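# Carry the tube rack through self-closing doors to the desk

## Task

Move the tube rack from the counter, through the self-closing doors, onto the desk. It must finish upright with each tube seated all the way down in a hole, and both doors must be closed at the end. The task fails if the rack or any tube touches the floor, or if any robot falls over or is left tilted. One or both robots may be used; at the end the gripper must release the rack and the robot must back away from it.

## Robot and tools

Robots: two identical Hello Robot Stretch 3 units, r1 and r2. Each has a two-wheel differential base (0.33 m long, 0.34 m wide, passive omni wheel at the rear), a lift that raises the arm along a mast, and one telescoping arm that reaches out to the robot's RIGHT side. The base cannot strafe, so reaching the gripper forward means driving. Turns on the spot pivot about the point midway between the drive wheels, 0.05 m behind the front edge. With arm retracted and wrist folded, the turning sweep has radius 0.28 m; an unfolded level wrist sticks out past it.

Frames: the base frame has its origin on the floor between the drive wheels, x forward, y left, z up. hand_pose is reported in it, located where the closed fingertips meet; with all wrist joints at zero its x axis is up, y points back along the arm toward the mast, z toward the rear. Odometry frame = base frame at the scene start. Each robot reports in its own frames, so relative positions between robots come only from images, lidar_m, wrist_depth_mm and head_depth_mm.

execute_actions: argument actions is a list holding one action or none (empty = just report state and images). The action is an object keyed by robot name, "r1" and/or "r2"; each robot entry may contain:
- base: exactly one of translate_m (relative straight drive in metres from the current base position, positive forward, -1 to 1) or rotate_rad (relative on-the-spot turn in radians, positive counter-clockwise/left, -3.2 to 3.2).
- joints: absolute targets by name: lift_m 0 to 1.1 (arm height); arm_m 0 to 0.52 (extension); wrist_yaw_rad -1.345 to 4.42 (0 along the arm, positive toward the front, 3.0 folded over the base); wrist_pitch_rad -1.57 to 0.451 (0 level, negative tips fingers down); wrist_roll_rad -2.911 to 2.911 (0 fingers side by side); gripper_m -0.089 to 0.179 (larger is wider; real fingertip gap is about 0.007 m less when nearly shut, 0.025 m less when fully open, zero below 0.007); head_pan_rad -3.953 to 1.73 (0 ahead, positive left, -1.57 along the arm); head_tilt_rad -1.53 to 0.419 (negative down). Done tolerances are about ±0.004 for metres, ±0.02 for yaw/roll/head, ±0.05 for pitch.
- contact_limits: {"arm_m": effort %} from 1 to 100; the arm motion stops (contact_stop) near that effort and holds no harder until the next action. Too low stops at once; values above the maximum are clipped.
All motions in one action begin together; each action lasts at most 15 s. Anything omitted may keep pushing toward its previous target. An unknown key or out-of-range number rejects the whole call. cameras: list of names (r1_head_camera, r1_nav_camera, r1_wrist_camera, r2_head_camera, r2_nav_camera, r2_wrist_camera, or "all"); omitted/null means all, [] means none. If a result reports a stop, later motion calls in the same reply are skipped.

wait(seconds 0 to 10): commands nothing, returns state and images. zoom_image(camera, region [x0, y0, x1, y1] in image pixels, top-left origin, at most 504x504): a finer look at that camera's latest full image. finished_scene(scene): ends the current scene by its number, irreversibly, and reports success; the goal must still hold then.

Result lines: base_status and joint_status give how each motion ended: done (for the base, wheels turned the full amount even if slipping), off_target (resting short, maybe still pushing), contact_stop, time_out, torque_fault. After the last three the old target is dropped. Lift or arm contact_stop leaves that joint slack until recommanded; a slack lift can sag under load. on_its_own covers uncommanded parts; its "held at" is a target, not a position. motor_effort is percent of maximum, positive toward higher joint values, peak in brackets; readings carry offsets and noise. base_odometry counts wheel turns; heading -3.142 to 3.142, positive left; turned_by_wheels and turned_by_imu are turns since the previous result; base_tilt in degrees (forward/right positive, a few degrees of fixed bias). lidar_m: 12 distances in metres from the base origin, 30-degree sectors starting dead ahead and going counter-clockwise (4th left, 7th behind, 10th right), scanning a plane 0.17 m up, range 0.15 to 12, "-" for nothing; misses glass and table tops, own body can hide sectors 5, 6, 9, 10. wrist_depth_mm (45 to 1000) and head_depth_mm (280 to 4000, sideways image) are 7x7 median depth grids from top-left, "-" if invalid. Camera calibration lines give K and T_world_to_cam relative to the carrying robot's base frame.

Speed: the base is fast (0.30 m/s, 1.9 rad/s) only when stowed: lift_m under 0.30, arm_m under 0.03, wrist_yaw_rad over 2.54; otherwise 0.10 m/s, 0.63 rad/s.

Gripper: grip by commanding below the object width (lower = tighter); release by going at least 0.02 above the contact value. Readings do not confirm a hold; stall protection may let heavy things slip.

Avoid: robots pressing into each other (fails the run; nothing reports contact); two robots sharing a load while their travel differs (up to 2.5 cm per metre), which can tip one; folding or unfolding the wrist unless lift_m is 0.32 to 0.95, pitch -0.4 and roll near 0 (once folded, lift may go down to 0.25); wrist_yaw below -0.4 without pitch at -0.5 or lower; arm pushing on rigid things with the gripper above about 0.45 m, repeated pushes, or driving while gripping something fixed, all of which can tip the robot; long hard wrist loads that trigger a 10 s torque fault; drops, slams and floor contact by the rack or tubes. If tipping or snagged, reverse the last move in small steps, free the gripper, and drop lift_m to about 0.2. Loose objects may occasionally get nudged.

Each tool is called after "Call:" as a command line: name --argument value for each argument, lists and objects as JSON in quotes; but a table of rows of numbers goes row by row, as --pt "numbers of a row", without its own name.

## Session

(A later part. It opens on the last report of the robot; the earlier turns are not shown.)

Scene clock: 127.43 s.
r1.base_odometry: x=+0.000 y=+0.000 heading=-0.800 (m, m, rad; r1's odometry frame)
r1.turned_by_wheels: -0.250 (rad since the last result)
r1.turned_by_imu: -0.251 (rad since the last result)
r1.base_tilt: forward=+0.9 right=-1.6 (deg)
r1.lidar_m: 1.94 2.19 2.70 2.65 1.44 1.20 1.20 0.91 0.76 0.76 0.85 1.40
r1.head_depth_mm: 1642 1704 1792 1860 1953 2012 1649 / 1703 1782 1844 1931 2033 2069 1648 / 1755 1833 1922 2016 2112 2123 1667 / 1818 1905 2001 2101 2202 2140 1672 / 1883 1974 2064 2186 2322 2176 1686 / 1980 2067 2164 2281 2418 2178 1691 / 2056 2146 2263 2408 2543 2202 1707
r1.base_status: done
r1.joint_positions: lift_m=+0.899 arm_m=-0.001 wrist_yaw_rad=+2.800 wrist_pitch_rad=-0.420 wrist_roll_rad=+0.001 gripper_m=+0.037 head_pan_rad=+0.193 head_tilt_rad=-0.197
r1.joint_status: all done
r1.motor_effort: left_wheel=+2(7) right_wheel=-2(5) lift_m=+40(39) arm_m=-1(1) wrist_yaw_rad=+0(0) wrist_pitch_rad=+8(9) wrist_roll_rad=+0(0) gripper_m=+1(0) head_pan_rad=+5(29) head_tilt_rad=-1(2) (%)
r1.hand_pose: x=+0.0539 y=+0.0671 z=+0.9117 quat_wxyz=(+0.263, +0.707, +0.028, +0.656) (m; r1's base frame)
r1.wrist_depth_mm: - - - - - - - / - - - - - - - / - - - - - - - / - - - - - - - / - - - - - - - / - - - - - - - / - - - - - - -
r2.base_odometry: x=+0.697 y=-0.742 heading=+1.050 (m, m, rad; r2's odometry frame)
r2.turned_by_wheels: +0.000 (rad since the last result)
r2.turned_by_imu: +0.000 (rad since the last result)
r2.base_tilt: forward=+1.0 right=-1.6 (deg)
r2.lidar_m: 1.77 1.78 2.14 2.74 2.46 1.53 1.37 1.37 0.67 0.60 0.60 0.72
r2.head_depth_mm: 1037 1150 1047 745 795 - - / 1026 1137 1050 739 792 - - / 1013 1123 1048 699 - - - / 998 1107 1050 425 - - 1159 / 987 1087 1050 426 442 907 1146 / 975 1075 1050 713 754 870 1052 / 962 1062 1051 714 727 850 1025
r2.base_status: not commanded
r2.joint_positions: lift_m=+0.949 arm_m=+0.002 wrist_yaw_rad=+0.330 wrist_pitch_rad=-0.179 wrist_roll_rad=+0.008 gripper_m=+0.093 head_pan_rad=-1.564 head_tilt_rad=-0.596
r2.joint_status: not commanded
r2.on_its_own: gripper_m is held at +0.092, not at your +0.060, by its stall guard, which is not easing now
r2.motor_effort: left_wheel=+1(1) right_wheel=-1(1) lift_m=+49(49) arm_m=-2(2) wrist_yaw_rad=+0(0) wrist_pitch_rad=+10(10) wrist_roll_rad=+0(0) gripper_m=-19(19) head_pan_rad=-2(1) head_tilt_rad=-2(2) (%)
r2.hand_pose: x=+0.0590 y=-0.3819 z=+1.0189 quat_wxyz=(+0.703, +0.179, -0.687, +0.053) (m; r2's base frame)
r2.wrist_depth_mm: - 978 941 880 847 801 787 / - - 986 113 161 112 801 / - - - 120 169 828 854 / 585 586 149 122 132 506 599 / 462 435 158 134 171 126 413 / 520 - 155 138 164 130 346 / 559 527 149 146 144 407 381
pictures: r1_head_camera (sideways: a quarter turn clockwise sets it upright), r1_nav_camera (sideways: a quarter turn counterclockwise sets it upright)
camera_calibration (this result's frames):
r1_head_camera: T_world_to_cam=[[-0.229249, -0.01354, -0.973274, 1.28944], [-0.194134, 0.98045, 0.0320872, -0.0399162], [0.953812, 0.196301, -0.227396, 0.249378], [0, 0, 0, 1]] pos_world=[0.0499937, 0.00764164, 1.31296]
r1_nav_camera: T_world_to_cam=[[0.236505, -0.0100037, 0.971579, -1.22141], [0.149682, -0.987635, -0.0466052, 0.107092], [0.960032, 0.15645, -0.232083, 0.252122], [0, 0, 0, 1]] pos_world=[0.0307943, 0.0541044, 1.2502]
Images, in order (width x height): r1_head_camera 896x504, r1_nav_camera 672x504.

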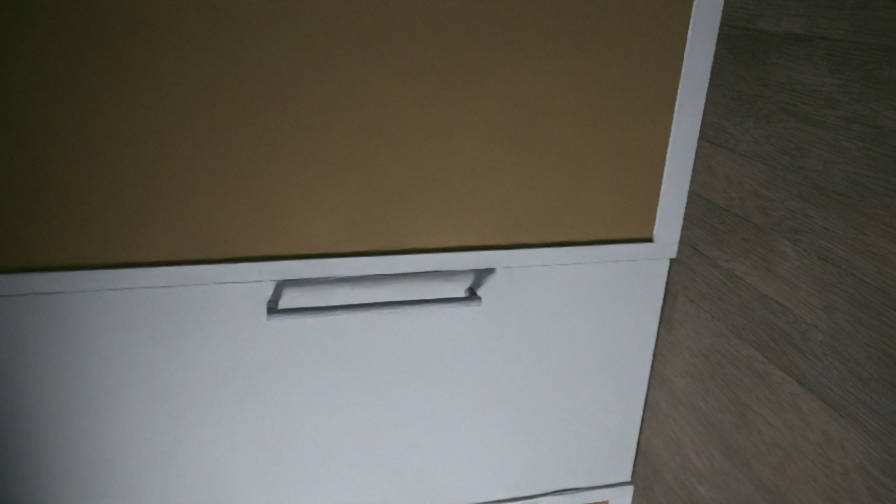

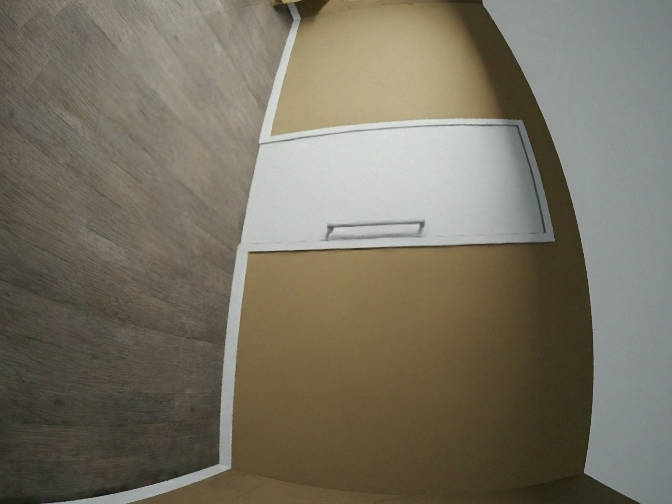

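Call:
execute_actions --actions '[{"r1":{"base":{"rotate_rad":0.644},"joints":{"wrist_yaw_rad":1.57,"gripper_m":0.12,"head_pan_rad":0}}}]' --cameras '[]'

Call:
execute_actions --actions '[{"r1":{"base":{"translate_m":1.0},"joints":{"wrist_pitch_rad":0}},"r2":{"base":{"translate_m":0.3}}}]' --cameras '[]'

Call:
execute_actions --actions '[{"r1":{"base":{"translate_m":1.0}}}]' --cameras '[]'

Call:
execute_actions --actions '[{"r1":{"base":{"rotate_rad":-0.744},"joints":{"head_pan_rad":-0.9,"head_tilt_rad":-0.4}}}]' --cameras '["r1_head_camera","r1_nav_camera","r1_wrist_camera","r2_wrist_camera"]'

Scene clock: 145.77 s.
r1.base_odometry: x=+0.000 y=+0.000 heading=-0.156 (m, m, rad; r1's odometry frame)
r1.turned_by_wheels: +0.644 (rad since the last result)
r1.turned_by_imu: +0.641 (rad since the last result)
r1.base_tilt: forward=+0.8 right=-1.5 (deg)
r1.lidar_m: 2.34 2.70 2.15 1.34 1.20 1.21 0.85 0.76 0.76 0.92 1.75 1.95
r1.head_depth_mm: 1939 2021 2091 2175 2270 2096 1643 / 2089 2201 2281 2384 2486 2108 1663 / 2279 2406 2498 2636 2709 2127 1665 / 2517 2643 2784 2944 2925 2162 1681 / 2806 2969 3114 3334 3043 2163 1673 / 3122 3377 3594 3852 3078 2159 1694 / 3497 3742 - - 3134 2197 1706
r1.base_status: done
r1.joint_positions: lift_m=+0.899 arm_m=-0.001 wrist_yaw_rad=+1.573 wrist_pitch_rad=-0.420 wrist_roll_rad=+0.001 gripper_m=+0.120 head_pan_rad=+0.007 head_tilt_rad=-0.197
r1.joint_status: all done
r1.motor_effort: left_wheel=-2(6) right_wheel=+3(7) lift_m=+40(39) arm_m=-2(2) wrist_yaw_rad=-2(3) wrist_pitch_rad=+7(7) wrist_roll_rad=+0(0) gripper_m=+0(81) head_pan_rad=-5(28) head_tilt_rad=-1(2) (%)
r1.hand_pose: x=+0.2028 y=-0.1438 z=+0.9117 quat_wxyz=(+0.593, +0.594, -0.384, +0.385) (m; r1's base frame)
r1.wrist_depth_mm: - - - - - - - / - - - - - - - / - - - - - - - / - - - - - - - / - - - - - - - / - - - - - - - / - - - - - - -
r2.base_odometry: x=+0.697 y=-0.742 heading=+1.050 (m, m, rad; r2's odometry frame)
r2.turned_by_wheels: +0.000 (rad since the last result)
r2.turned_by_imu: +0.000 (rad since the last result)
r2.base_tilt: forward=+1.0 right=-1.7 (deg)
r2.lidar_m: 1.77 1.78 2.14 2.82 2.46 1.52 1.37 1.38 0.67 0.60 0.60 0.72
r2.head_depth_mm: 1039 1150 1048 745 795 - - / 1026 1136 1048 740 791 - - / 1012 1120 1049 699 - - - / 1004 1107 1047 424 - - 1157 / 990 1091 1048 426 442 906 1146 / 976 1075 1051 712 754 868 1052 / 964 1063 1052 713 727 850 1023
r2.base_status: not commanded
r2.joint_positions: lift_m=+0.949 arm_m=+0.002 wrist_yaw_rad=+0.330 wrist_pitch_rad=-0.179 wrist_roll_rad=+0.008 gripper_m=+0.093 head_pan_rad=-1.564 head_tilt_rad=-0.596
r2.joint_status: not commanded
r2.on_its_own: gripper_m is held at +0.092, not at your +0.060, by its stall guard, which is not easing now
r2.motor_effort: left_wheel=+1(1) right_wheel=-1(1) lift_m=+49(49) arm_m=-3(2) wrist_yaw_rad=+0(0) wrist_pitch_rad=+10(9) wrist_roll_rad=+0(0) gripper_m=-19(20) head_pan_rad=-3(1) head_tilt_rad=-2(2) (%)
r2.hand_pose: x=+0.0590 y=-0.3819 z=+1.0189 quat_wxyz=(+0.703, +0.179, -0.687, +0.053) (m; r2's base frame)
r2.wrist_depth_mm: - 981 930 881 847 809 777 / - - 983 113 161 112 810 / - - - 120 169 825 846 / 591 583 149 122 132 506 601 / 464 434 158 134 171 127 411 / 516 - 155 139 164 130 347 / 563 524 149 146 143 407 380
pictures: none
No camera images: the call's "cameras" was empty. Leave "cameras" out to get every camera's image.

Scene clock: 156.93 s.
r1.base_odometry: x=+0.988 y=-0.155 heading=-0.156 (m, m, rad; r1's odometry frame)
r1.turned_by_wheels: +0.000 (rad since the last result)
r1.turned_by_imu: +0.007 (rad since the last result)
r1.base_tilt: forward=+0.9 right=-1.4 (deg)
r1.lidar_m: 1.57 2.63 1.96 2.06 1.85 1.86 1.69 1.52 1.53 1.43 1.28 1.29
r1.head_depth_mm: 1284 1337 1399 1455 1510 1576 1593 / 1389 1450 1514 1579 1664 1735 1647 / 1530 1596 1670 1761 1856 1927 1660 / 1681 1772 1867 1972 2095 2079 1670 / 1878 1972 2103 2249 2410 2159 1688 / 2130 2255 2396 2611 2707 2203 1694 / 2426 2601 2803 3080 3066 2195 1710
r1.base_status: done
r1.joint_positions: lift_m=+0.899 arm_m=-0.001 wrist_yaw_rad=+1.573 wrist_pitch_rad=-0.024 wrist_roll_rad=+0.001 gripper_m=+0.120 head_pan_rad=+0.007 head_tilt_rad=-0.197
r1.joint_status: all done
r1.motor_effort: left_wheel=-3(4) right_wheel=+3(4) lift_m=+40(39) arm_m=-1(2) wrist_yaw_rad=-2(3) wrist_pitch_rad=+9(9) wrist_roll_rad=+0(0) gripper_m=+0(1) head_pan_rad=-4(5) head_tilt_rad=-2(1) (%)
r1.hand_pose: x=+0.2342 y=-0.1436 z=+1.0079 quat_wxyz=(+0.506, +0.507, -0.493, +0.494) (m; r1's base frame)
r1.wrist_depth_mm: - - - - - - 817 / - - - - - - 851 / - - - - - - 875 / - - - - - - 886 / - - - - - - 911 / - - - - - - 934 / - - - - - - 939
r2.base_odometry: x=+0.846 y=-0.482 heading=+1.050 (m, m, rad; r2's odometry frame)
r2.turned_by_wheels: +0.000 (rad since the last result)
r2.turned_by_imu: +0.001 (rad since the last result)
r2.base_tilt: forward=+1.0 right=-1.6 (deg)
r2.lidar_m: 1.48 1.49 1.79 3.39 2.05 1.85 1.66 0.98 0.60 0.54 0.54 0.65
r2.head_depth_mm: 990 1096 1044 711 707 - - / 974 1076 1048 711 713 - - / 960 1063 1048 678 - - - / 950 1048 1049 425 - - 1027 / 939 1039 1048 423 442 814 966 / 925 1023 1050 711 672 776 941 / 916 1009 1049 713 648 757 914
r2.base_status: done
r2.joint_positions: lift_m=+0.949 arm_m=+0.002 wrist_yaw_rad=+0.330 wrist_pitch_rad=-0.179 wrist_roll_rad=+0.008 gripper_m=+0.093 head_pan_rad=-1.564 head_tilt_rad=-0.596
r2.joint_status: not commanded
r2.on_its_own: gripper_m is held at +0.092, not at your +0.060, by its stall guard, which is not easing now
r2.motor_effort: left_wheel=+0(4) right_wheel=-1(3) lift_m=+49(49) arm_m=-2(3) wrist_yaw_rad=+1(0) wrist_pitch_rad=+10(9) wrist_roll_rad=+0(0) gripper_m=-19(19) head_pan_rad=-3(3) head_tilt_rad=-2(2) (%)
r2.hand_pose: x=+0.0590 y=-0.3819 z=+1.0189 quat_wxyz=(+0.703, +0.179, -0.687, +0.053) (m; r2's base frame)
r2.wrist_depth_mm: 957 900 883 826 804 760 730 / - 947 926 116 161 112 759 / - - 946 123 169 812 808 / 590 589 150 124 132 505 597 / 405 406 158 140 170 126 411 / 431 - 155 139 163 130 314 / 463 442 149 146 143 338 292
pictures: none
No camera images: the call's "cameras" was empty. Leave "cameras" out to get every camera's image.

Scene clock: 168.10 s.
r1.base_odometry: x=+1.976 y=-0.311 heading=-0.156 (m, m, rad; r1's odometry frame)
r1.turned_by_wheels: +0.000 (rad since the last result)
r1.turned_by_imu: +0.007 (rad since the last result)
r1.base_tilt: forward=+0.9 right=-1.3 (deg)
r1.lidar_m: 0.79 1.54 1.89 1.52 2.50 2.51 2.52 2.28 1.12 0.71 0.64 0.65
r1.head_depth_mm: 633 656 683 712 744 780 815 / 688 715 747 781 817 862 905 / 752 788 825 869 916 965 1023 / 831 873 925 975 1033 1101 1174 / 927 980 1042 1110 1189 1280 1386 / 1048 1122 1199 1296 1396 1526 1599 / 1211 1301 1415 1547 1694 1877 1705
r1.base_status: done
r1.joint_positions: lift_m=+0.899 arm_m=-0.001 wrist_yaw_rad=+1.573 wrist_pitch_rad=-0.024 wrist_roll_rad=+0.001 gripper_m=+0.120 head_pan_rad=+0.007 head_tilt_rad=-0.197
r1.joint_status: not commanded
r1.motor_effort: left_wheel=-2(4) right_wheel=+2(5) lift_m=+39(40) arm_m=-2(2) wrist_yaw_rad=-2(2) wrist_pitch_rad=+9(9) wrist_roll_rad=+0(0) gripper_m=+1(0) head_pan_rad=-5(5) head_tilt_rad=-2(1) (%)
r1.hand_pose: x=+0.2342 y=-0.1436 z=+1.0080 quat_wxyz=(+0.506, +0.507, -0.493, +0.494) (m; r1's base frame)
r1.wrist_depth_mm: - - 967 680 519 430 362 / - - - 690 516 435 372 / - - - 730 552 455 379 / - - - 764 563 467 391 / - - - 816 610 457 396 / - - - 828 612 455 399 / - - - 913 639 511 405
r2.base_odometry: x=+0.846 y=-0.482 heading=+1.050 (m, m, rad; r2's odometry frame)
r2.turned_by_wheels: +0.000 (rad since the last result)
r2.turned_by_imu: -0.001 (rad since the last result)
r2.base_tilt: forward=+1.0 right=-1.7 (deg)
r2.lidar_m: 1.48 1.49 1.79 3.38 1.54 1.54 1.66 0.98 0.60 0.54 0.54 0.64
r2.head_depth_mm: 986 1095 1050 711 709 - - / 972 1078 1048 710 713 - - / 960 1065 1047 680 - - - / 948 1052 1049 425 - - 1023 / 937 1037 1049 423 442 813 964 / 927 1020 1050 712 673 775 938 / 915 1008 1056 712 648 758 914
r2.base_status: not commanded
r2.joint_positions: lift_m=+0.949 arm_m=+0.002 wrist_yaw_rad=+0.330 wrist_pitch_rad=-0.179 wrist_roll_rad=+0.008 gripper_m=+0.093 head_pan_rad=-1.564 head_tilt_rad=-0.596
r2.joint_status: not commanded
r2.on_its_own: gripper_m is held at +0.092, not at your +0.060, by its stall guard, which is not easing now
r2.motor_effort: left_wheel=+0(1) right_wheel=-1(1) lift_m=+49(49) arm_m=-2(2) wrist_yaw_rad=+2(1) wrist_pitch_rad=+9(10) wrist_roll_rad=+0(0) gripper_m=-20(18) head_pan_rad=-1(2) head_tilt_rad=-2(2) (%)
r2.hand_pose: x=+0.0590 y=-0.3819 z=+1.0189 quat_wxyz=(+0.703, +0.179, -0.687, +0.053) (m; r2's base frame)
r2.wrist_depth_mm: 954 926 877 820 788 751 728 / - 978 929 116 161 112 758 / - - 946 123 169 810 808 / 587 588 149 124 132 509 598 / 405 408 158 139 171 126 412 / 434 - 155 139 163 129 316 / 466 439 149 146 143 336 293
pictures: none
No camera images: the call's "cameras" was empty. Leave "cameras" out to get every camera's image.

Scene clock: 170.23 s.
r1.base_odometry: x=+1.976 y=-0.311 heading=-0.900 (m, m, rad; r1's odometry frame)
r1.turned_by_wheels: -0.744 (rad since the last result)
r1.turned_by_imu: -0.743 (rad since the last result)
r1.base_tilt: forward=+0.8 right=-1.6 (deg)
r1.lidar_m: 0.64 0.68 1.06 1.87 2.03 2.52 2.50 2.70 2.31 1.70 0.82 0.65
r1.head_depth_mm: 1055 1151 1267 1424 1605 1638 1380 / 934 1014 1107 1211 1350 1507 1384 / 841 900 978 1062 1161 1273 1357 / 749 771 832 911 979 1117 1232 / 702 742 791 847 907 974 1068 / 648 683 723 770 820 880 948 / 602 633 665 704 749 796 853
r1.base_status: done
r1.joint_positions: lift_m=+0.899 arm_m=-0.001 wrist_yaw_rad=+1.572 wrist_pitch_rad=-0.024 wrist_roll_rad=+0.001 gripper_m=+0.120 head_pan_rad=-0.893 head_tilt_rad=-0.395
r1.joint_status: all done
r1.motor_effort: left_wheel=+2(5) right_wheel=-2(5) lift_m=+40(39) arm_m=-1(2) wrist_yaw_rad=-3(2) wrist_pitch_rad=+8(9) wrist_roll_rad=+0(0) gripper_m=+1(1) head_pan_rad=-5(56) head_tilt_rad=-4(29) (%)
r1.hand_pose: x=+0.2342 y=-0.1438 z=+1.0080 quat_wxyz=(+0.506, +0.506, -0.494, +0.494) (m; r1's base frame)
r1.wrist_depth_mm: 547 534 522 507 505 481 471 / 573 555 550 533 525 506 485 / 602 573 562 546 538 528 505 / 621 605 599 570 550 542 522 / 650 632 620 595 577 567 540 / 691 - 651 615 610 563 559 / 727 697 670 652 618 612 595
r2.base_odometry: x=+0.846 y=-0.482 heading=+1.050 (m, m, rad; r2's odometry frame)
r2.turned_by_wheels: +0.000 (rad since the last result)
r2.turned_by_imu: +0.000 (rad since the last result)
r2.base_tilt: forward=+1.0 right=-1.6 (deg)
r2.lidar_m: 1.48 1.48 1.79 3.38 2.98 1.51 1.66 0.98 0.60 0.54 0.54 0.65
r2.head_depth_mm: 985 1094 1047 710 706 - - / 971 1082 1047 711 712 - - / 961 1063 1047 679 - - - / 948 1051 1051 425 - - 1026 / 939 1040 1051 424 442 814 964 / 926 1022 1053 712 673 776 938 / 917 1010 1053 713 648 759 913
r2.base_status: not commanded
r2.joint_positions: lift_m=+0.949 arm_m=+0.002 wrist_yaw_rad=+0.330 wrist_pitch_rad=-0.179 wrist_roll_rad=+0.008 gripper_m=+0.093 head_pan_rad=-1.564 head_tilt_rad=-0.596
r2.joint_status: not commanded
r2.on_its_own: gripper_m is held at +0.092, not at your +0.060, by its stall guard, which is not easing now
r2.motor_effort: left_wheel=+1(1) right_wheel=-1(1) lift_m=+49(49) arm_m=-3(2) wrist_yaw_rad=+0(0) wrist_pitch_rad=+10(10) wrist_roll_rad=+0(0) gripper_m=-19(19) head_pan_rad=-4(1) head_tilt_rad=-2(2) (%)
r2.hand_pose: x=+0.0590 y=-0.3819 z=+1.0189 quat_wxyz=(+0.703, +0.179, -0.687, +0.053) (m; r2's base frame)
r2.wrist_depth_mm: 976 926 871 842 792 749 737 / - 959 907 116 161 112 764 / - - 949 123 169 815 799 / 599 587 149 124 132 505 598 / 406 409 157 139 170 127 413 / 429 - 155 139 164 130 315 / 468 441 149 146 143 336 294
pictures: r1_head_camera (sideways: a quarter turn clockwise sets it upright), r1_nav_camera (sideways: a quarter turn counterclockwise sets it upright), r1_wrist_camera, r2_wrist_camera
camera_calibration (this result's frames):
r1_head_camera: T_world_to_cam=[[-0.235651, 0.341594, -0.909825, 1.20663], [0.780879, 0.623863, 0.0319758, -0.0457104], [0.578529, -0.702929, -0.413758, 0.494207], [0, 0, 0, 1]] pos_world=[0.0341256, -0.0362685, 1.30377]
r1_nav_camera: T_world_to_cam=[[0.217965, -0.35869, 0.907652, -1.13783], [-0.809194, -0.58635, -0.0373956, 0.10094], [0.545615, -0.726316, -0.418054, 0.49668], [0, 0, 0, 1]] pos_world=[0.0586909, 0.0118047, 1.24417]
r1_wrist_camera: T_world_to_cam=[[-0.0322279, -0.998945, -0.0327077, -0.106129], [-0.2508, 0.0397603, -0.967222, 1.06386], [0.967502, -0.0229685, -0.251817, 0.186914], [0, 0, 0, 1]] pos_world=[0.0825549, -0.144023, 1.07258]
r2_wrist_camera: T_world_to_cam=[[-0.92848, -0.371242, -0.0101925, -0.0722295], [-0.120171, 0.326291, -0.9376, 1.11762], [0.351402, -0.869318, -0.347568, 0.160936], [0, 0, 0, 1]] pos_world=[0.010689, -0.251581, 1.10308]
Images, in order (width x height): r1_head_camera 896x504, r1_nav_camera 672x504, r1_wrist_camera 644x364, r2_wrist_camera 644x364.

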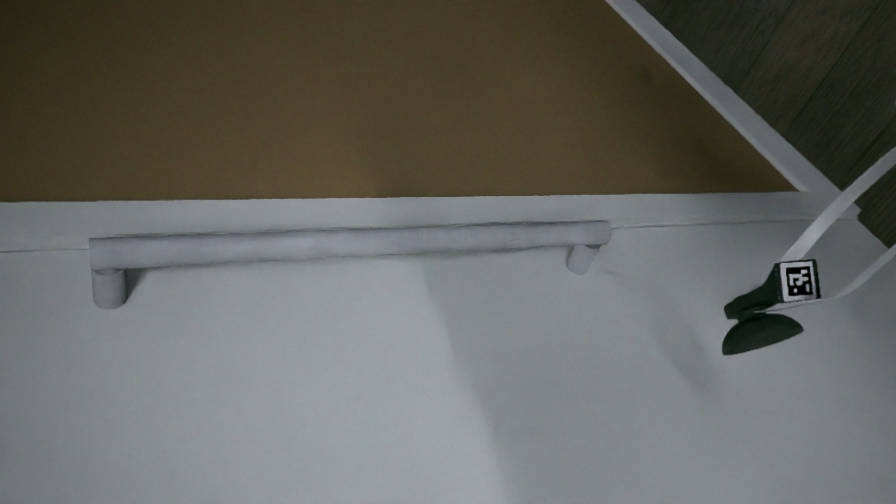

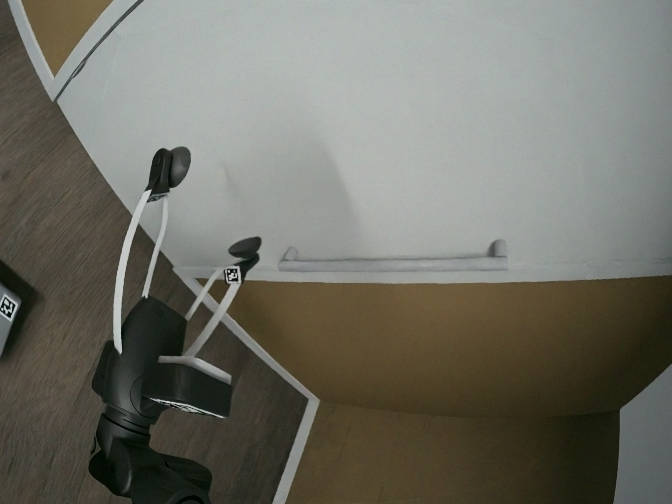

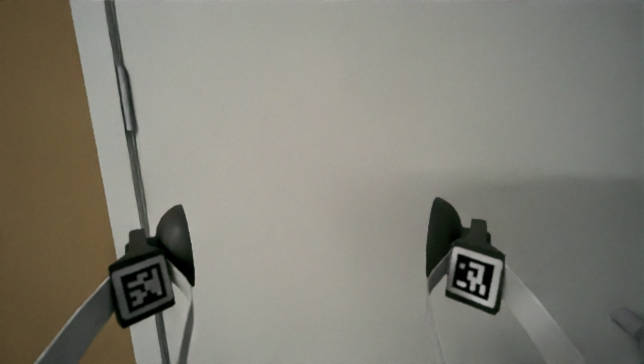

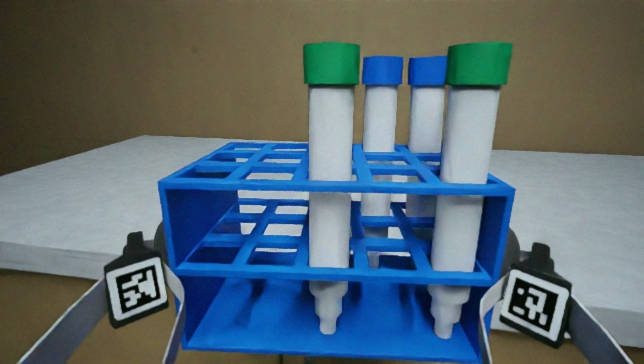

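Call:
execute_actions --actions '[{"r1":{"base":{"rotate_rad":-0.08},"joints":{"arm_m":0.40}}}]' --cameras '["r1_head_camera","r1_wrist_camera"]'

Scene clock: 181.27 s.
r1.base_odometry: x=+1.976 y=-0.311 heading=-0.980 (m, m, rad; r1's odometry frame)
r1.turned_by_wheels: -0.080 (rad since the last result)
r1.turned_by_imu: -0.081 (rad since the last result)
r1.base_tilt: forward=+0.8 right=-1.4 (deg)
r1.lidar_m: 0.64 0.68 0.96 1.87 1.51 2.56 2.50 2.62 2.34 2.13 0.87 0.66
r1.head_depth_mm: 1229 1361 1516 1684 1887 1659 1375 / 1069 1158 1265 1387 1546 1621 1382 / 938 1007 1088 1185 1296 1434 1391 / 837 888 949 1014 1101 1202 1301 / 742 765 812 884 963 1051 1137 / 693 728 770 817 863 926 993 / 637 666 702 738 780 828 881
r1.base_status: done
r1.joint_positions: lift_m=+0.899 arm_m=+0.400 wrist_yaw_rad=+1.571 wrist_pitch_rad=-0.023 wrist_roll_rad=+0.001 gripper_m=+0.120 head_pan_rad=-0.893 head_tilt_rad=-0.395
r1.joint_status: all done
r1.motor_effort: left_wheel=+2(7) right_wheel=-1(3) lift_m=+39(40) arm_m=+5(5) wrist_yaw_rad=-1(2) wrist_pitch_rad=+9(9) wrist_roll_rad=+0(0) gripper_m=+1(0) head_pan_rad=-5(4) head_tilt_rad=-3(4) (%)
r1.hand_pose: x=+0.2342 y=-0.5447 z=+1.0081 quat_wxyz=(+0.506, +0.506, -0.494, +0.494) (m; r1's base frame)
r1.wrist_depth_mm: 512 501 504 507 497 495 490 / 529 525 517 513 511 515 513 / 555 547 543 547 524 530 529 / 575 573 562 567 549 556 555 / 604 594 582 589 573 577 566 / 618 - 603 622 607 595 599 / 646 646 630 645 622 626 625
r2.base_odometry: x=+0.846 y=-0.482 heading=+1.050 (m, m, rad; r2's odometry frame)
r2.turned_by_wheels: +0.000 (rad since the last result)
r2.turned_by_imu: +0.000 (rad since the last result)
r2.base_tilt: forward=+0.9 right=-1.6 (deg)
r2.lidar_m: 1.48 1.48 1.79 3.39 3.00 1.50 1.66 0.98 0.60 0.54 0.54 0.64
r2.head_depth_mm: 985 1093 1046 710 708 - - / 973 1080 1044 711 713 - - / 962 1062 1051 679 - - - / 951 1050 1049 425 - - 1026 / 940 1037 1049 423 442 813 966 / 926 1024 1052 710 672 776 939 / 916 1008 1049 712 646 757 911
r2.base_status: not commanded
r2.joint_positions: lift_m=+0.949 arm_m=+0.002 wrist_yaw_rad=+0.330 wrist_pitch_rad=-0.179 wrist_roll_rad=+0.008 gripper_m=+0.093 head_pan_rad=-1.564 head_tilt_rad=-0.596
r2.joint_status: not commanded
r2.on_its_own: gripper_m is held at +0.092, not at your +0.060, by its stall guard, which is not easing now
r2.motor_effort: left_wheel=+0(0) right_wheel=-1(1) lift_m=+49(49) arm_m=-2(3) wrist_yaw_rad=+0(1) wrist_pitch_rad=+10(9) wrist_roll_rad=+0(0) gripper_m=-19(19) head_pan_rad=-3(1) head_tilt_rad=-2(2) (%)
r2.hand_pose: x=+0.0590 y=-0.3819 z=+1.0189 quat_wxyz=(+0.703, +0.179, -0.687, +0.053) (m; r2's base frame)
r2.wrist_depth_mm: 956 912 863 821 801 750 725 / - 967 917 116 161 112 760 / - - 948 123 169 815 798 / 587 584 149 124 132 503 606 / 407 408 157 140 170 127 413 / 432 - 155 139 163 129 313 / 468 443 149 146 144 336 292
pictures: r1_head_camera (sideways: a quarter turn clockwise sets it upright), r1_wrist_camera
camera_calibration (this result's frames):
r1_head_camera: T_world_to_cam=[[-0.235765, 0.341807, -0.909716, 1.20649], [0.780953, 0.623771, 0.0319748, -0.0457096], [0.578384, -0.702906, -0.413999, 0.494522], [0, 0, 0, 1]] pos_world=[0.034122, -0.036272, 1.30376]
r1_wrist_camera: T_world_to_cam=[[-0.033611, -0.9989, -0.0327111, -0.506238], [-0.250642, 0.0401083, -0.967249, 1.08], [0.967496, -0.0243114, -0.251714, 0.176877], [0, 0, 0, 1]] pos_world=[0.0825512, -0.544697, 1.07259]
Images, in order (width x height): r1_head_camera 896x504, r1_wrist_camera 644x364.

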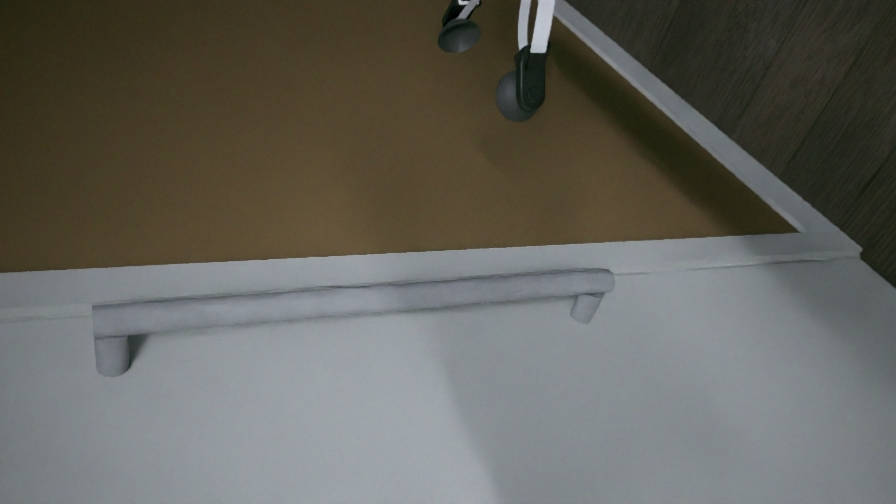

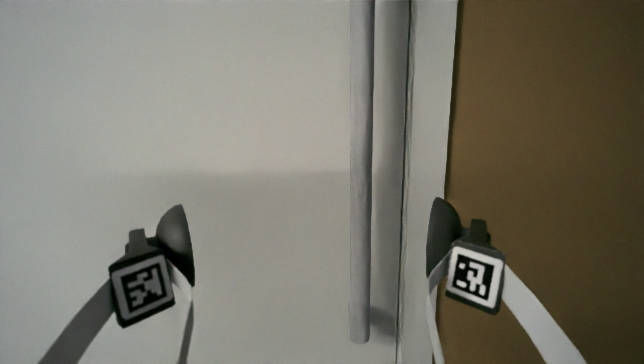

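Call:
execute_actions --actions '[{"r1":{"base":{"translate_m":0.24},"joints":{"arm_m":0.47}}}]' --cameras '["r1_head_camera","r1_wrist_camera"]'

Scene clock: 187.57 s.
r1.base_odometry: x=+2.109 y=-0.510 heading=-0.980 (m, m, rad; r1's odometry frame)
r1.turned_by_wheels: +0.000 (rad since the last result)
r1.turned_by_imu: +0.000 (rad since the last result)
r1.base_tilt: forward=+0.7 right=-1.5 (deg)
r1.lidar_m: 0.40 0.43 0.60 1.87 1.67 2.81 2.74 2.89 2.35 1.32 0.55 0.41
r1.head_depth_mm: 748 825 919 1007 1182 1371 1355 / 609 644 651 736 880 1037 1211 / 572 614 663 721 790 861 974 / 510 543 583 626 678 736 810 / 461 488 519 553 594 639 693 / 421 442 468 495 526 563 605 / 387 405 425 448 474 504 535
r1.base_status: done
r1.joint_positions: lift_m=+0.899 arm_m=+0.470 wrist_yaw_rad=+1.571 wrist_pitch_rad=-0.023 wrist_roll_rad=+0.001 gripper_m=+0.120 head_pan_rad=-0.893 head_tilt_rad=-0.395
r1.joint_status: all done
r1.motor_effort: left_wheel=+1(6) right_wheel=-1(3) lift_m=+40(39) arm_m=+5(6) wrist_yaw_rad=-1(1) wrist_pitch_rad=+8(9) wrist_roll_rad=+0(0) gripper_m=+0(0) head_pan_rad=-5(4) head_tilt_rad=-3(3) (%)
r1.hand_pose: x=+0.2342 y=-0.6147 z=+1.0081 quat_wxyz=(+0.506, +0.506, -0.494, +0.494) (m; r1's base frame)
r1.wrist_depth_mm: 279 277 272 208 267 265 266 / 288 286 288 279 275 274 278 / 300 297 296 288 280 284 286 / 308 309 307 297 293 300 298 / 321 318 318 244 314 312 310 / 338 - 332 252 324 321 320 / 358 351 347 340 327 338 336
r2.base_odometry: x=+0.846 y=-0.482 heading=+1.050 (m, m, rad; r2's odometry frame)
r2.turned_by_wheels: +0.000 (rad since the last result)
r2.turned_by_imu: +0.000 (rad since the last result)
r2.base_tilt: forward=+0.9 right=-1.7 (deg)
r2.lidar_m: 1.48 1.49 1.78 3.39 2.99 1.65 1.66 0.98 0.60 0.54 0.54 0.64
r2.head_depth_mm: 985 1092 1048 711 708 - - / 971 1082 1048 711 712 - - / 960 1061 1051 678 - - - / 952 1052 1052 425 - - 1027 / 938 1035 1050 423 442 813 965 / 927 1021 1053 711 672 776 939 / 917 1006 1054 712 649 760 915
r2.base_status: not commanded
r2.joint_positions: lift_m=+0.949 arm_m=+0.002 wrist_yaw_rad=+0.330 wrist_pitch_rad=-0.179 wrist_roll_rad=+0.008 gripper_m=+0.093 head_pan_rad=-1.564 head_tilt_rad=-0.596
r2.joint_status: not commanded
r2.on_its_own: gripper_m is held at +0.092, not at your +0.060, by its stall guard, which is not easing now
r2.motor_effort: left_wheel=+0(1) right_wheel=-1(1) lift_m=+49(49) arm_m=-3(3) wrist_yaw_rad=+1(0) wrist_pitch_rad=+10(10) wrist_roll_rad=+0(0) gripper_m=-19(19) head_pan_rad=-1(2) head_tilt_rad=-2(2) (%)
r2.hand_pose: x=+0.0590 y=-0.3819 z=+1.0189 quat_wxyz=(+0.703, +0.179, -0.687, +0.053) (m; r2's base frame)
r2.wrist_depth_mm: 976 914 874 830 800 747 720 / - 957 907 116 161 112 763 / - - 936 123 169 809 797 / 593 595 150 124 132 506 605 / 406 409 157 140 171 126 409 / 434 - 155 139 164 130 313 / 471 439 149 146 143 338 292
pictures: r1_head_camera (sideways: a quarter turn clockwise sets it upright), r1_wrist_camera
camera_calibration (this result's frames):
r1_head_camera: T_world_to_cam=[[-0.235783, 0.341829, -0.909703, 1.20647], [0.780953, 0.623771, 0.0319747, -0.0457094], [0.578376, -0.702896, -0.414027, 0.494559], [0, 0, 0, 1]] pos_world=[0.0341221, -0.036272, 1.30375]
r1_wrist_camera: T_world_to_cam=[[-0.0336135, -0.998899, -0.0327113, -0.576158], [-0.250642, 0.040109, -0.967249, 1.08281], [0.967496, -0.0243138, -0.251715, 0.175174], [0, 0, 0, 1]] pos_world=[0.0825512, -0.614695, 1.07259]
Images, in order (width x height): r1_head_camera 896x504, r1_wrist_camera 644x364.

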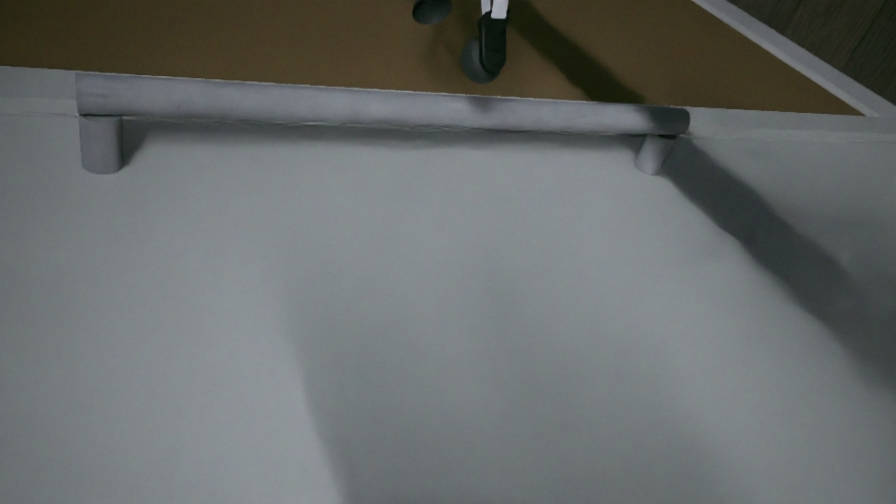

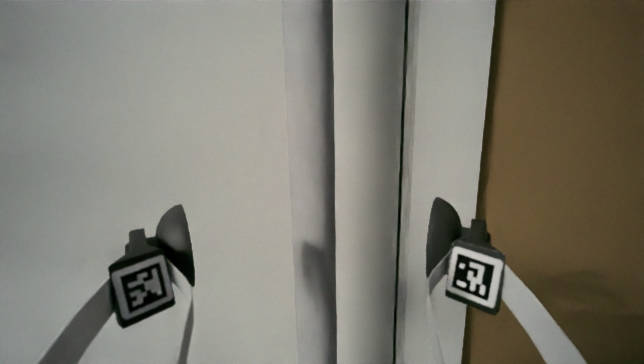

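Call:
execute_actions --actions '[{"r1":{"base":{"translate_m":0.09}}}]' --cameras '["r1_wrist_camera"]'

Call:
execute_actions --actions '[{"r1":{"joints":{"gripper_m":-0.02}}}]' --cameras '["r1_wrist_camera","r1_head_camera"]'

Call:
execute_actions --actions '[{"r1":{"base":{"translate_m":-0.12},"joints":{"arm_m":0.46}}}]' --cameras '["r1_wrist_camera","r1_head_camera"]'

Scene clock: 197.53 s.
r1.base_odometry: x=+2.160 y=-0.585 heading=-0.980 (m, m, rad; r1's odometry frame)
r1.turned_by_wheels: +0.000 (rad since the last result)
r1.turned_by_imu: -0.001 (rad since the last result)
r1.base_tilt: forward=+0.8 right=-1.6 (deg)
r1.lidar_m: 0.31 0.33 0.47 1.51 1.74 1.74 2.82 2.98 2.36 1.02 0.42 0.32
r1.head_depth_mm: 539 609 651 639 786 982 1222 / 492 535 585 642 719 799 930 / 433 465 503 546 598 661 742 / 387 412 441 474 513 559 614 / 350 369 392 419 450 485 525 / 319 335 354 375 400 427 458 / 294 307 322 340 360 382 407
r1.base_status: done
r1.joint_positions: lift_m=+0.899 arm_m=+0.470 wrist_yaw_rad=+1.571 wrist_pitch_rad=-0.023 wrist_roll_rad=+0.001 gripper_m=+0.120 head_pan_rad=-0.893 head_tilt_rad=-0.395
r1.joint_status: not commanded
r1.motor_effort: left_wheel=+2(5) right_wheel=-1(2) lift_m=+40(40) arm_m=+4(4) wrist_yaw_rad=-1(0) wrist_pitch_rad=+9(8) wrist_roll_rad=+0(0) gripper_m=+1(0) head_pan_rad=-5(5) head_tilt_rad=-3(3) (%)
r1.hand_pose: x=+0.2342 y=-0.6147 z=+1.0081 quat_wxyz=(+0.506, +0.506, -0.494, +0.494) (m; r1's base frame)
r1.wrist_depth_mm: 191 191 189 114 187 173 183 / 198 197 196 119 194 180 188 / 206 206 204 124 201 185 198 / 215 213 211 128 208 193 204 / 223 221 221 134 218 200 213 / 235 - 229 141 226 211 221 / 243 245 240 147 233 220 232
r2.base_odometry: x=+0.846 y=-0.482 heading=+1.050 (m, m, rad; r2's odometry frame)
r2.turned_by_wheels: +0.000 (rad since the last result)
r2.turned_by_imu: +0.000 (rad since the last result)
r2.base_tilt: forward=+0.9 right=-1.7 (deg)
r2.lidar_m: 1.48 1.48 1.78 3.38 3.00 1.72 1.66 0.98 0.60 0.54 0.54 0.64
r2.head_depth_mm: 986 1095 1046 709 708 - - / 974 1080 1047 711 712 - - / 962 1066 1050 679 - - - / 949 1050 1049 425 - - 1023 / 937 1037 1049 424 442 815 966 / 930 1026 1051 711 673 775 940 / 915 1009 1055 713 647 759 914
r2.base_status: not commanded
r2.joint_positions: lift_m=+0.949 arm_m=+0.002 wrist_yaw_rad=+0.330 wrist_pitch_rad=-0.179 wrist_roll_rad=+0.008 gripper_m=+0.093 head_pan_rad=-1.564 head_tilt_rad=-0.596
r2.joint_status: not commanded
r2.on_its_own: gripper_m is held at +0.092, not at your +0.060, by its stall guard, which is not easing now
r2.motor_effort: left_wheel=+0(1) right_wheel=-1(1) lift_m=+49(49) arm_m=-2(3) wrist_yaw_rad=+0(0) wrist_pitch_rad=+9(10) wrist_roll_rad=+0(0) gripper_m=-20(19) head_pan_rad=-2(1) head_tilt_rad=-2(2) (%)
r2.hand_pose: x=+0.0590 y=-0.3819 z=+1.0189 quat_wxyz=(+0.703, +0.179, -0.687, +0.053) (m; r2's base frame)
r2.wrist_depth_mm: 971 915 873 820 788 749 732 / - 967 929 116 161 112 759 / - - 946 123 169 808 789 / 591 585 149 124 132 504 600 / 406 409 158 140 170 127 412 / 431 - 155 139 163 130 315 / 468 439 149 146 143 337 292
pictures: r1_wrist_camera
camera_calibration (this result's frames):
r1_wrist_camera: T_world_to_cam=[[-0.0336136, -0.998899, -0.0327112, -0.576158], [-0.250642, 0.040109, -0.967249, 1.08281], [0.967496, -0.0243139, -0.251715, 0.175173], [0, 0, 0, 1]] pos_world=[0.0825512, -0.614695, 1.07259]
Images, in order (width x height): r1_wrist_camera 644x364.

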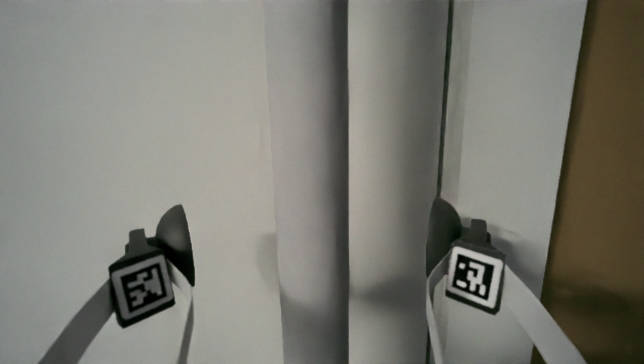

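Scene clock: 199.43 s.
r1.base_odometry: x=+2.160 y=-0.585 heading=-0.980 (m, m, rad; r1's odometry frame)
r1.turned_by_wheels: +0.000 (rad since the last result)
r1.turned_by_imu: +0.000 (rad since the last result)
r1.base_tilt: forward=+0.8 right=-1.5 (deg)
r1.lidar_m: 0.31 0.33 0.47 1.51 1.74 1.73 2.82 2.97 2.35 1.02 0.42 0.32
r1.head_depth_mm: 537 608 651 696 772 931 1222 / 484 524 574 633 706 787 911 / 426 458 495 538 590 652 727 / 381 406 435 468 506 552 605 / 345 365 388 414 444 479 519 / 315 331 350 371 395 422 454 / 291 304 319 336 356 378 403
r1.base_status: not commanded
r1.joint_positions: lift_m=+0.899 arm_m=+0.470 wrist_yaw_rad=+1.569 wrist_pitch_rad=-0.023 wrist_roll_rad=+0.001 gripper_m=-0.019 head_pan_rad=-0.893 head_tilt_rad=-0.395
r1.joint_status: all done
r1.motor_effort: left_wheel=+4(4) right_wheel=-5(7) lift_m=+40(40) arm_m=+4(4) wrist_yaw_rad=+2(2) wrist_pitch_rad=+8(9) wrist_roll_rad=+0(0) gripper_m=-21(96) head_pan_rad=-4(5) head_tilt_rad=-3(3) (%)
r1.hand_pose: x=+0.2342 y=-0.6153 z=+1.0081 quat_wxyz=(+0.506, +0.505, -0.495, +0.493) (m; r1's base frame)
r1.wrist_depth_mm: 187 186 184 109 182 173 182 / 194 193 191 114 187 180 188 / 200 200 198 118 195 186 197 / 209 210 206 123 203 194 204 / 216 217 213 127 212 202 213 / 228 225 225 132 221 210 222 / 238 238 233 139 230 220 231
r2.base_odometry: x=+0.846 y=-0.482 heading=+1.050 (m, m, rad; r2's odometry frame)
r2.turned_by_wheels: +0.000 (rad since the last result)
r2.turned_by_imu: +0.000 (rad since the last result)
r2.base_tilt: forward=+1.0 right=-1.7 (deg)
r2.lidar_m: 1.48 1.48 1.79 3.40 2.99 1.72 1.66 0.98 0.60 0.54 0.54 0.64
r2.head_depth_mm: 984 1092 1048 708 706 - - / 971 1080 1047 712 713 - - / 962 1064 1048 679 - - - / 950 1048 1049 425 - - 1023 / 938 1037 1050 423 442 814 965 / 928 1020 1050 711 672 776 937 / 914 1011 1052 713 649 759 909
r2.base_status: not commanded
r2.joint_positions: lift_m=+0.949 arm_m=+0.002 wrist_yaw_rad=+0.330 wrist_pitch_rad=-0.179 wrist_roll_rad=+0.008 gripper_m=+0.093 head_pan_rad=-1.564 head_tilt_rad=-0.596
r2.joint_status: not commanded
r2.on_its_own: gripper_m is held at +0.092, not at your +0.060, by its stall guard, which is not easing now
r2.motor_effort: left_wheel=+1(1) right_wheel=-1(1) lift_m=+49(49) arm_m=-2(3) wrist_yaw_rad=+0(0) wrist_pitch_rad=+10(10) wrist_roll_rad=+0(0) gripper_m=-19(20) head_pan_rad=-2(2) head_tilt_rad=-2(2) (%)
r2.hand_pose: x=+0.0590 y=-0.3819 z=+1.0189 quat_wxyz=(+0.703, +0.179, -0.687, +0.053) (m; r2's base frame)
r2.wrist_depth_mm: 973 913 871 818 797 763 726 / - 963 910 116 161 112 775 / - - 954 123 169 822 805 / 588 588 149 124 132 507 595 / 409 409 158 140 171 126 410 / 431 - 155 139 164 130 315 / 471 440 149 146 143 336 295
pictures: r1_head_camera (sideways: a quarter turn clockwise sets it upright), r1_wrist_camera
camera_calibration (this result's frames):
r1_head_camera: T_world_to_cam=[[-0.235783, 0.341829, -0.909703, 1.20647], [0.780953, 0.623771, 0.0319747, -0.0457094], [0.578376, -0.702896, -0.414027, 0.494559], [0, 0, 0, 1]] pos_world=[0.0341221, -0.036272, 1.30375]
r1_wrist_camera: T_world_to_cam=[[-0.0358854, -0.99882, -0.0327174, -0.57618], [-0.250335, 0.040679, -0.967304, 1.08322], [0.967494, -0.0265218, -0.251499, 0.173592], [0, 0, 0, 1]] pos_world=[0.0825431, -0.614961, 1.07262]
Images, in order (width x height): r1_head_camera 896x504, r1_wrist_camera 644x364.

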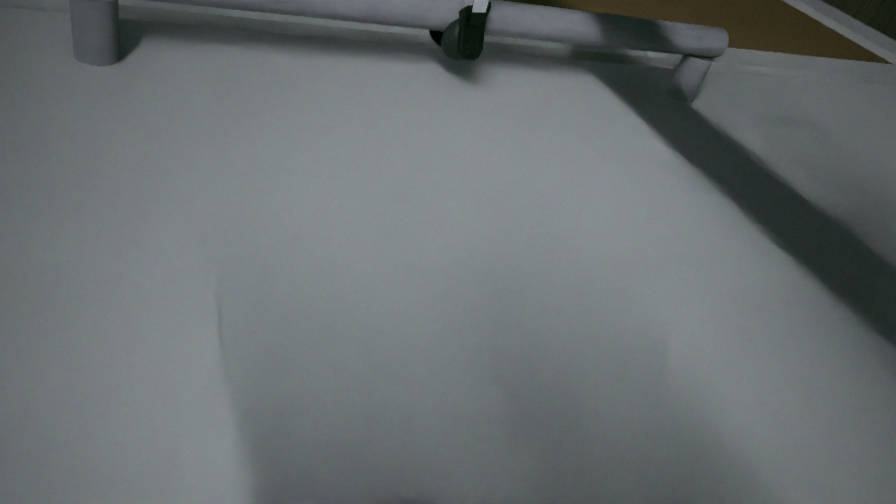

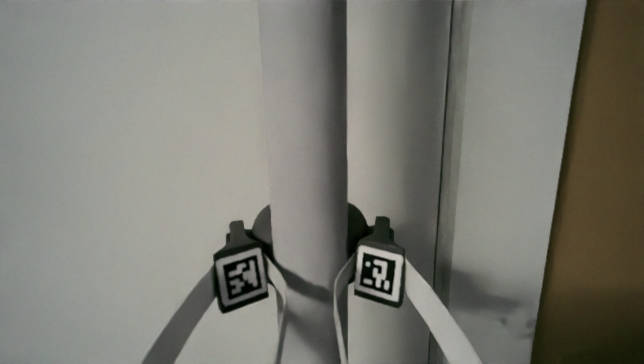

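Scene clock: 201.70 s.
r1.base_odometry: x=+2.093 y=-0.485 heading=-0.979 (m, m, rad; r1's odometry frame)
r1.turned_by_wheels: +0.001 (rad since the last result)
r1.turned_by_imu: +0.000 (rad since the last result)
r1.base_tilt: forward=+0.7 right=-1.5 (deg)
r1.lidar_m: 0.39 0.44 0.65 1.87 1.65 2.77 2.71 2.85 2.34 1.41 0.47 0.39
r1.head_depth_mm: 522 581 614 609 684 1412 1376 / 493 533 582 638 710 782 903 / 451 485 524 569 626 692 773 / 416 444 477 514 558 610 674 / 385 410 436 469 505 547 597 / 360 380 403 430 460 496 537 / 337 355 375 397 423 453 487
r1.base_status: done
r1.joint_positions: lift_m=+0.899 arm_m=+0.460 wrist_yaw_rad=+1.609 wrist_pitch_rad=-0.023 wrist_roll_rad=+0.001 gripper_m=-0.013 head_pan_rad=-0.893 head_tilt_rad=-0.395
r1.joint_status: all done
r1.on_its_own: gripper_m is held at -0.014, not at your -0.020, by its stall guard, which is not easing now; wrist_yaw_rad is at rest, and its effort (-32) is outside its rest range (-12 to +12)
r1.motor_effort: left_wheel=+12(11) right_wheel=-13(15) lift_m=+39(39) arm_m=+0(10) wrist_yaw_rad=-32(32) wrist_pitch_rad=+8(8) wrist_roll_rad=+0(0) gripper_m=-23(24) head_pan_rad=-4(4) head_tilt_rad=-3(3) (%)
r1.hand_pose: x=+0.2341 y=-0.5953 z=+1.0081 quat_wxyz=(+0.496, +0.515, -0.484, +0.503) (m; r1's base frame)
r1.wrist_depth_mm: 217 207 192 111 172 283 285 / 227 213 200 114 178 291 293 / 237 223 208 118 184 304 303 / 250 234 217 123 192 321 317 / 261 245 228 126 199 330 330 / 277 257 - 131 205 349 345 / 292 274 250 139 218 360 358
r2.base_odometry: x=+0.846 y=-0.482 heading=+1.050 (m, m, rad; r2's odometry frame)
r2.turned_by_wheels: +0.000 (rad since the last result)
r2.turned_by_imu: +0.000 (rad since the last result)
r2.base_tilt: forward=+1.0 right=-1.7 (deg)
r2.lidar_m: 1.48 1.48 1.79 3.39 2.98 1.63 1.66 0.98 0.60 0.54 0.54 0.64
r2.head_depth_mm: 984 1096 1047 711 708 - - / 973 1078 1047 709 712 - - / 960 1064 1049 679 - - - / 950 1049 1050 425 - - 1025 / 936 1034 1049 423 442 815 966 / 928 1024 1051 713 672 777 938 / 918 1011 1052 713 648 760 912
r2.base_status: not commanded
r2.joint_positions: lift_m=+0.949 arm_m=+0.002 wrist_yaw_rad=+0.330 wrist_pitch_rad=-0.179 wrist_roll_rad=+0.008 gripper_m=+0.093 head_pan_rad=-1.564 head_tilt_rad=-0.596
r2.joint_status: not commanded
r2.on_its_own: gripper_m is held at +0.092, not at your +0.060, by its stall guard, which is not easing now
r2.motor_effort: left_wheel=+1(1) right_wheel=-1(1) lift_m=+49(49) arm_m=-2(3) wrist_yaw_rad=+0(0) wrist_pitch_rad=+9(10) wrist_roll_rad=+0(0) gripper_m=-19(19) head_pan_rad=-3(2) head_tilt_rad=-2(2) (%)
r2.hand_pose: x=+0.0590 y=-0.3819 z=+1.0189 quat_wxyz=(+0.703, +0.179, -0.687, +0.053) (m; r2's base frame)
r2.wrist_depth_mm: 961 916 870 840 793 746 730 / - 972 907 116 161 112 774 / - - 944 123 169 814 803 / 588 592 149 124 132 502 597 / 407 408 157 140 170 126 415 / 429 - 155 139 163 130 315 / 470 441 149 146 143 337 293
pictures: r1_head_camera (sideways: a quarter turn clockwise sets it upright), r1_wrist_camera
camera_calibration (this result's frames):
r1_head_camera: T_world_to_cam=[[-0.235783, 0.341829, -0.909703, 1.20647], [0.780953, 0.623771, 0.0319747, -0.0457094], [0.578376, -0.702896, -0.414027, 0.494559], [0, 0, 0, 1]] pos_world=[0.0341221, -0.036272, 1.30375]
r1_wrist_camera: T_world_to_cam=[[0.00434133, -0.999455, -0.0327267, -0.565974], [-0.251709, 0.0305811, -0.96732, 1.07671], [0.967793, 0.0124371, -0.251439, 0.19736], [0, 0, 0, 1]] pos_world=[0.0824701, -0.601047, 1.07262]
Images, in order (width x height): r1_head_camera 896x504, r1_wrist_camera 644x364.

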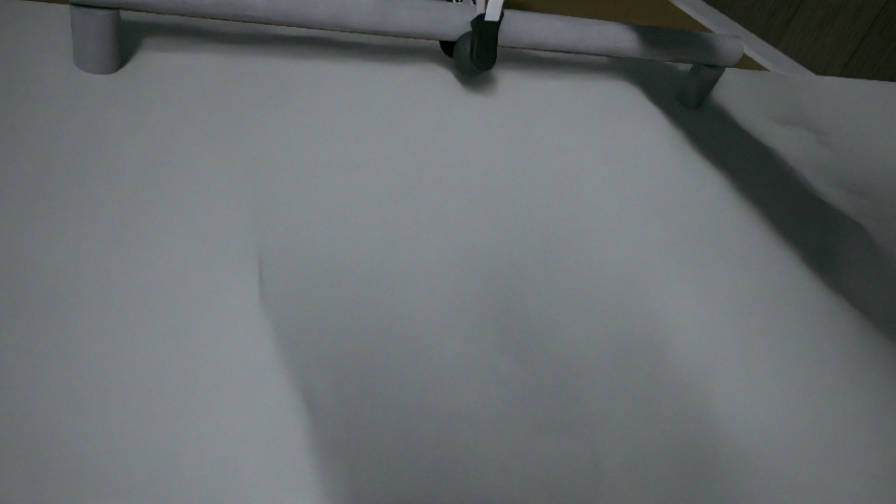

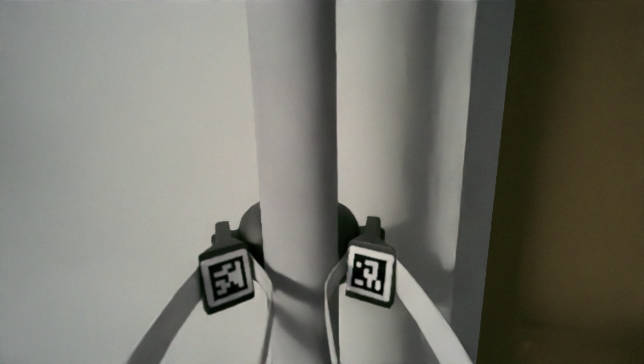

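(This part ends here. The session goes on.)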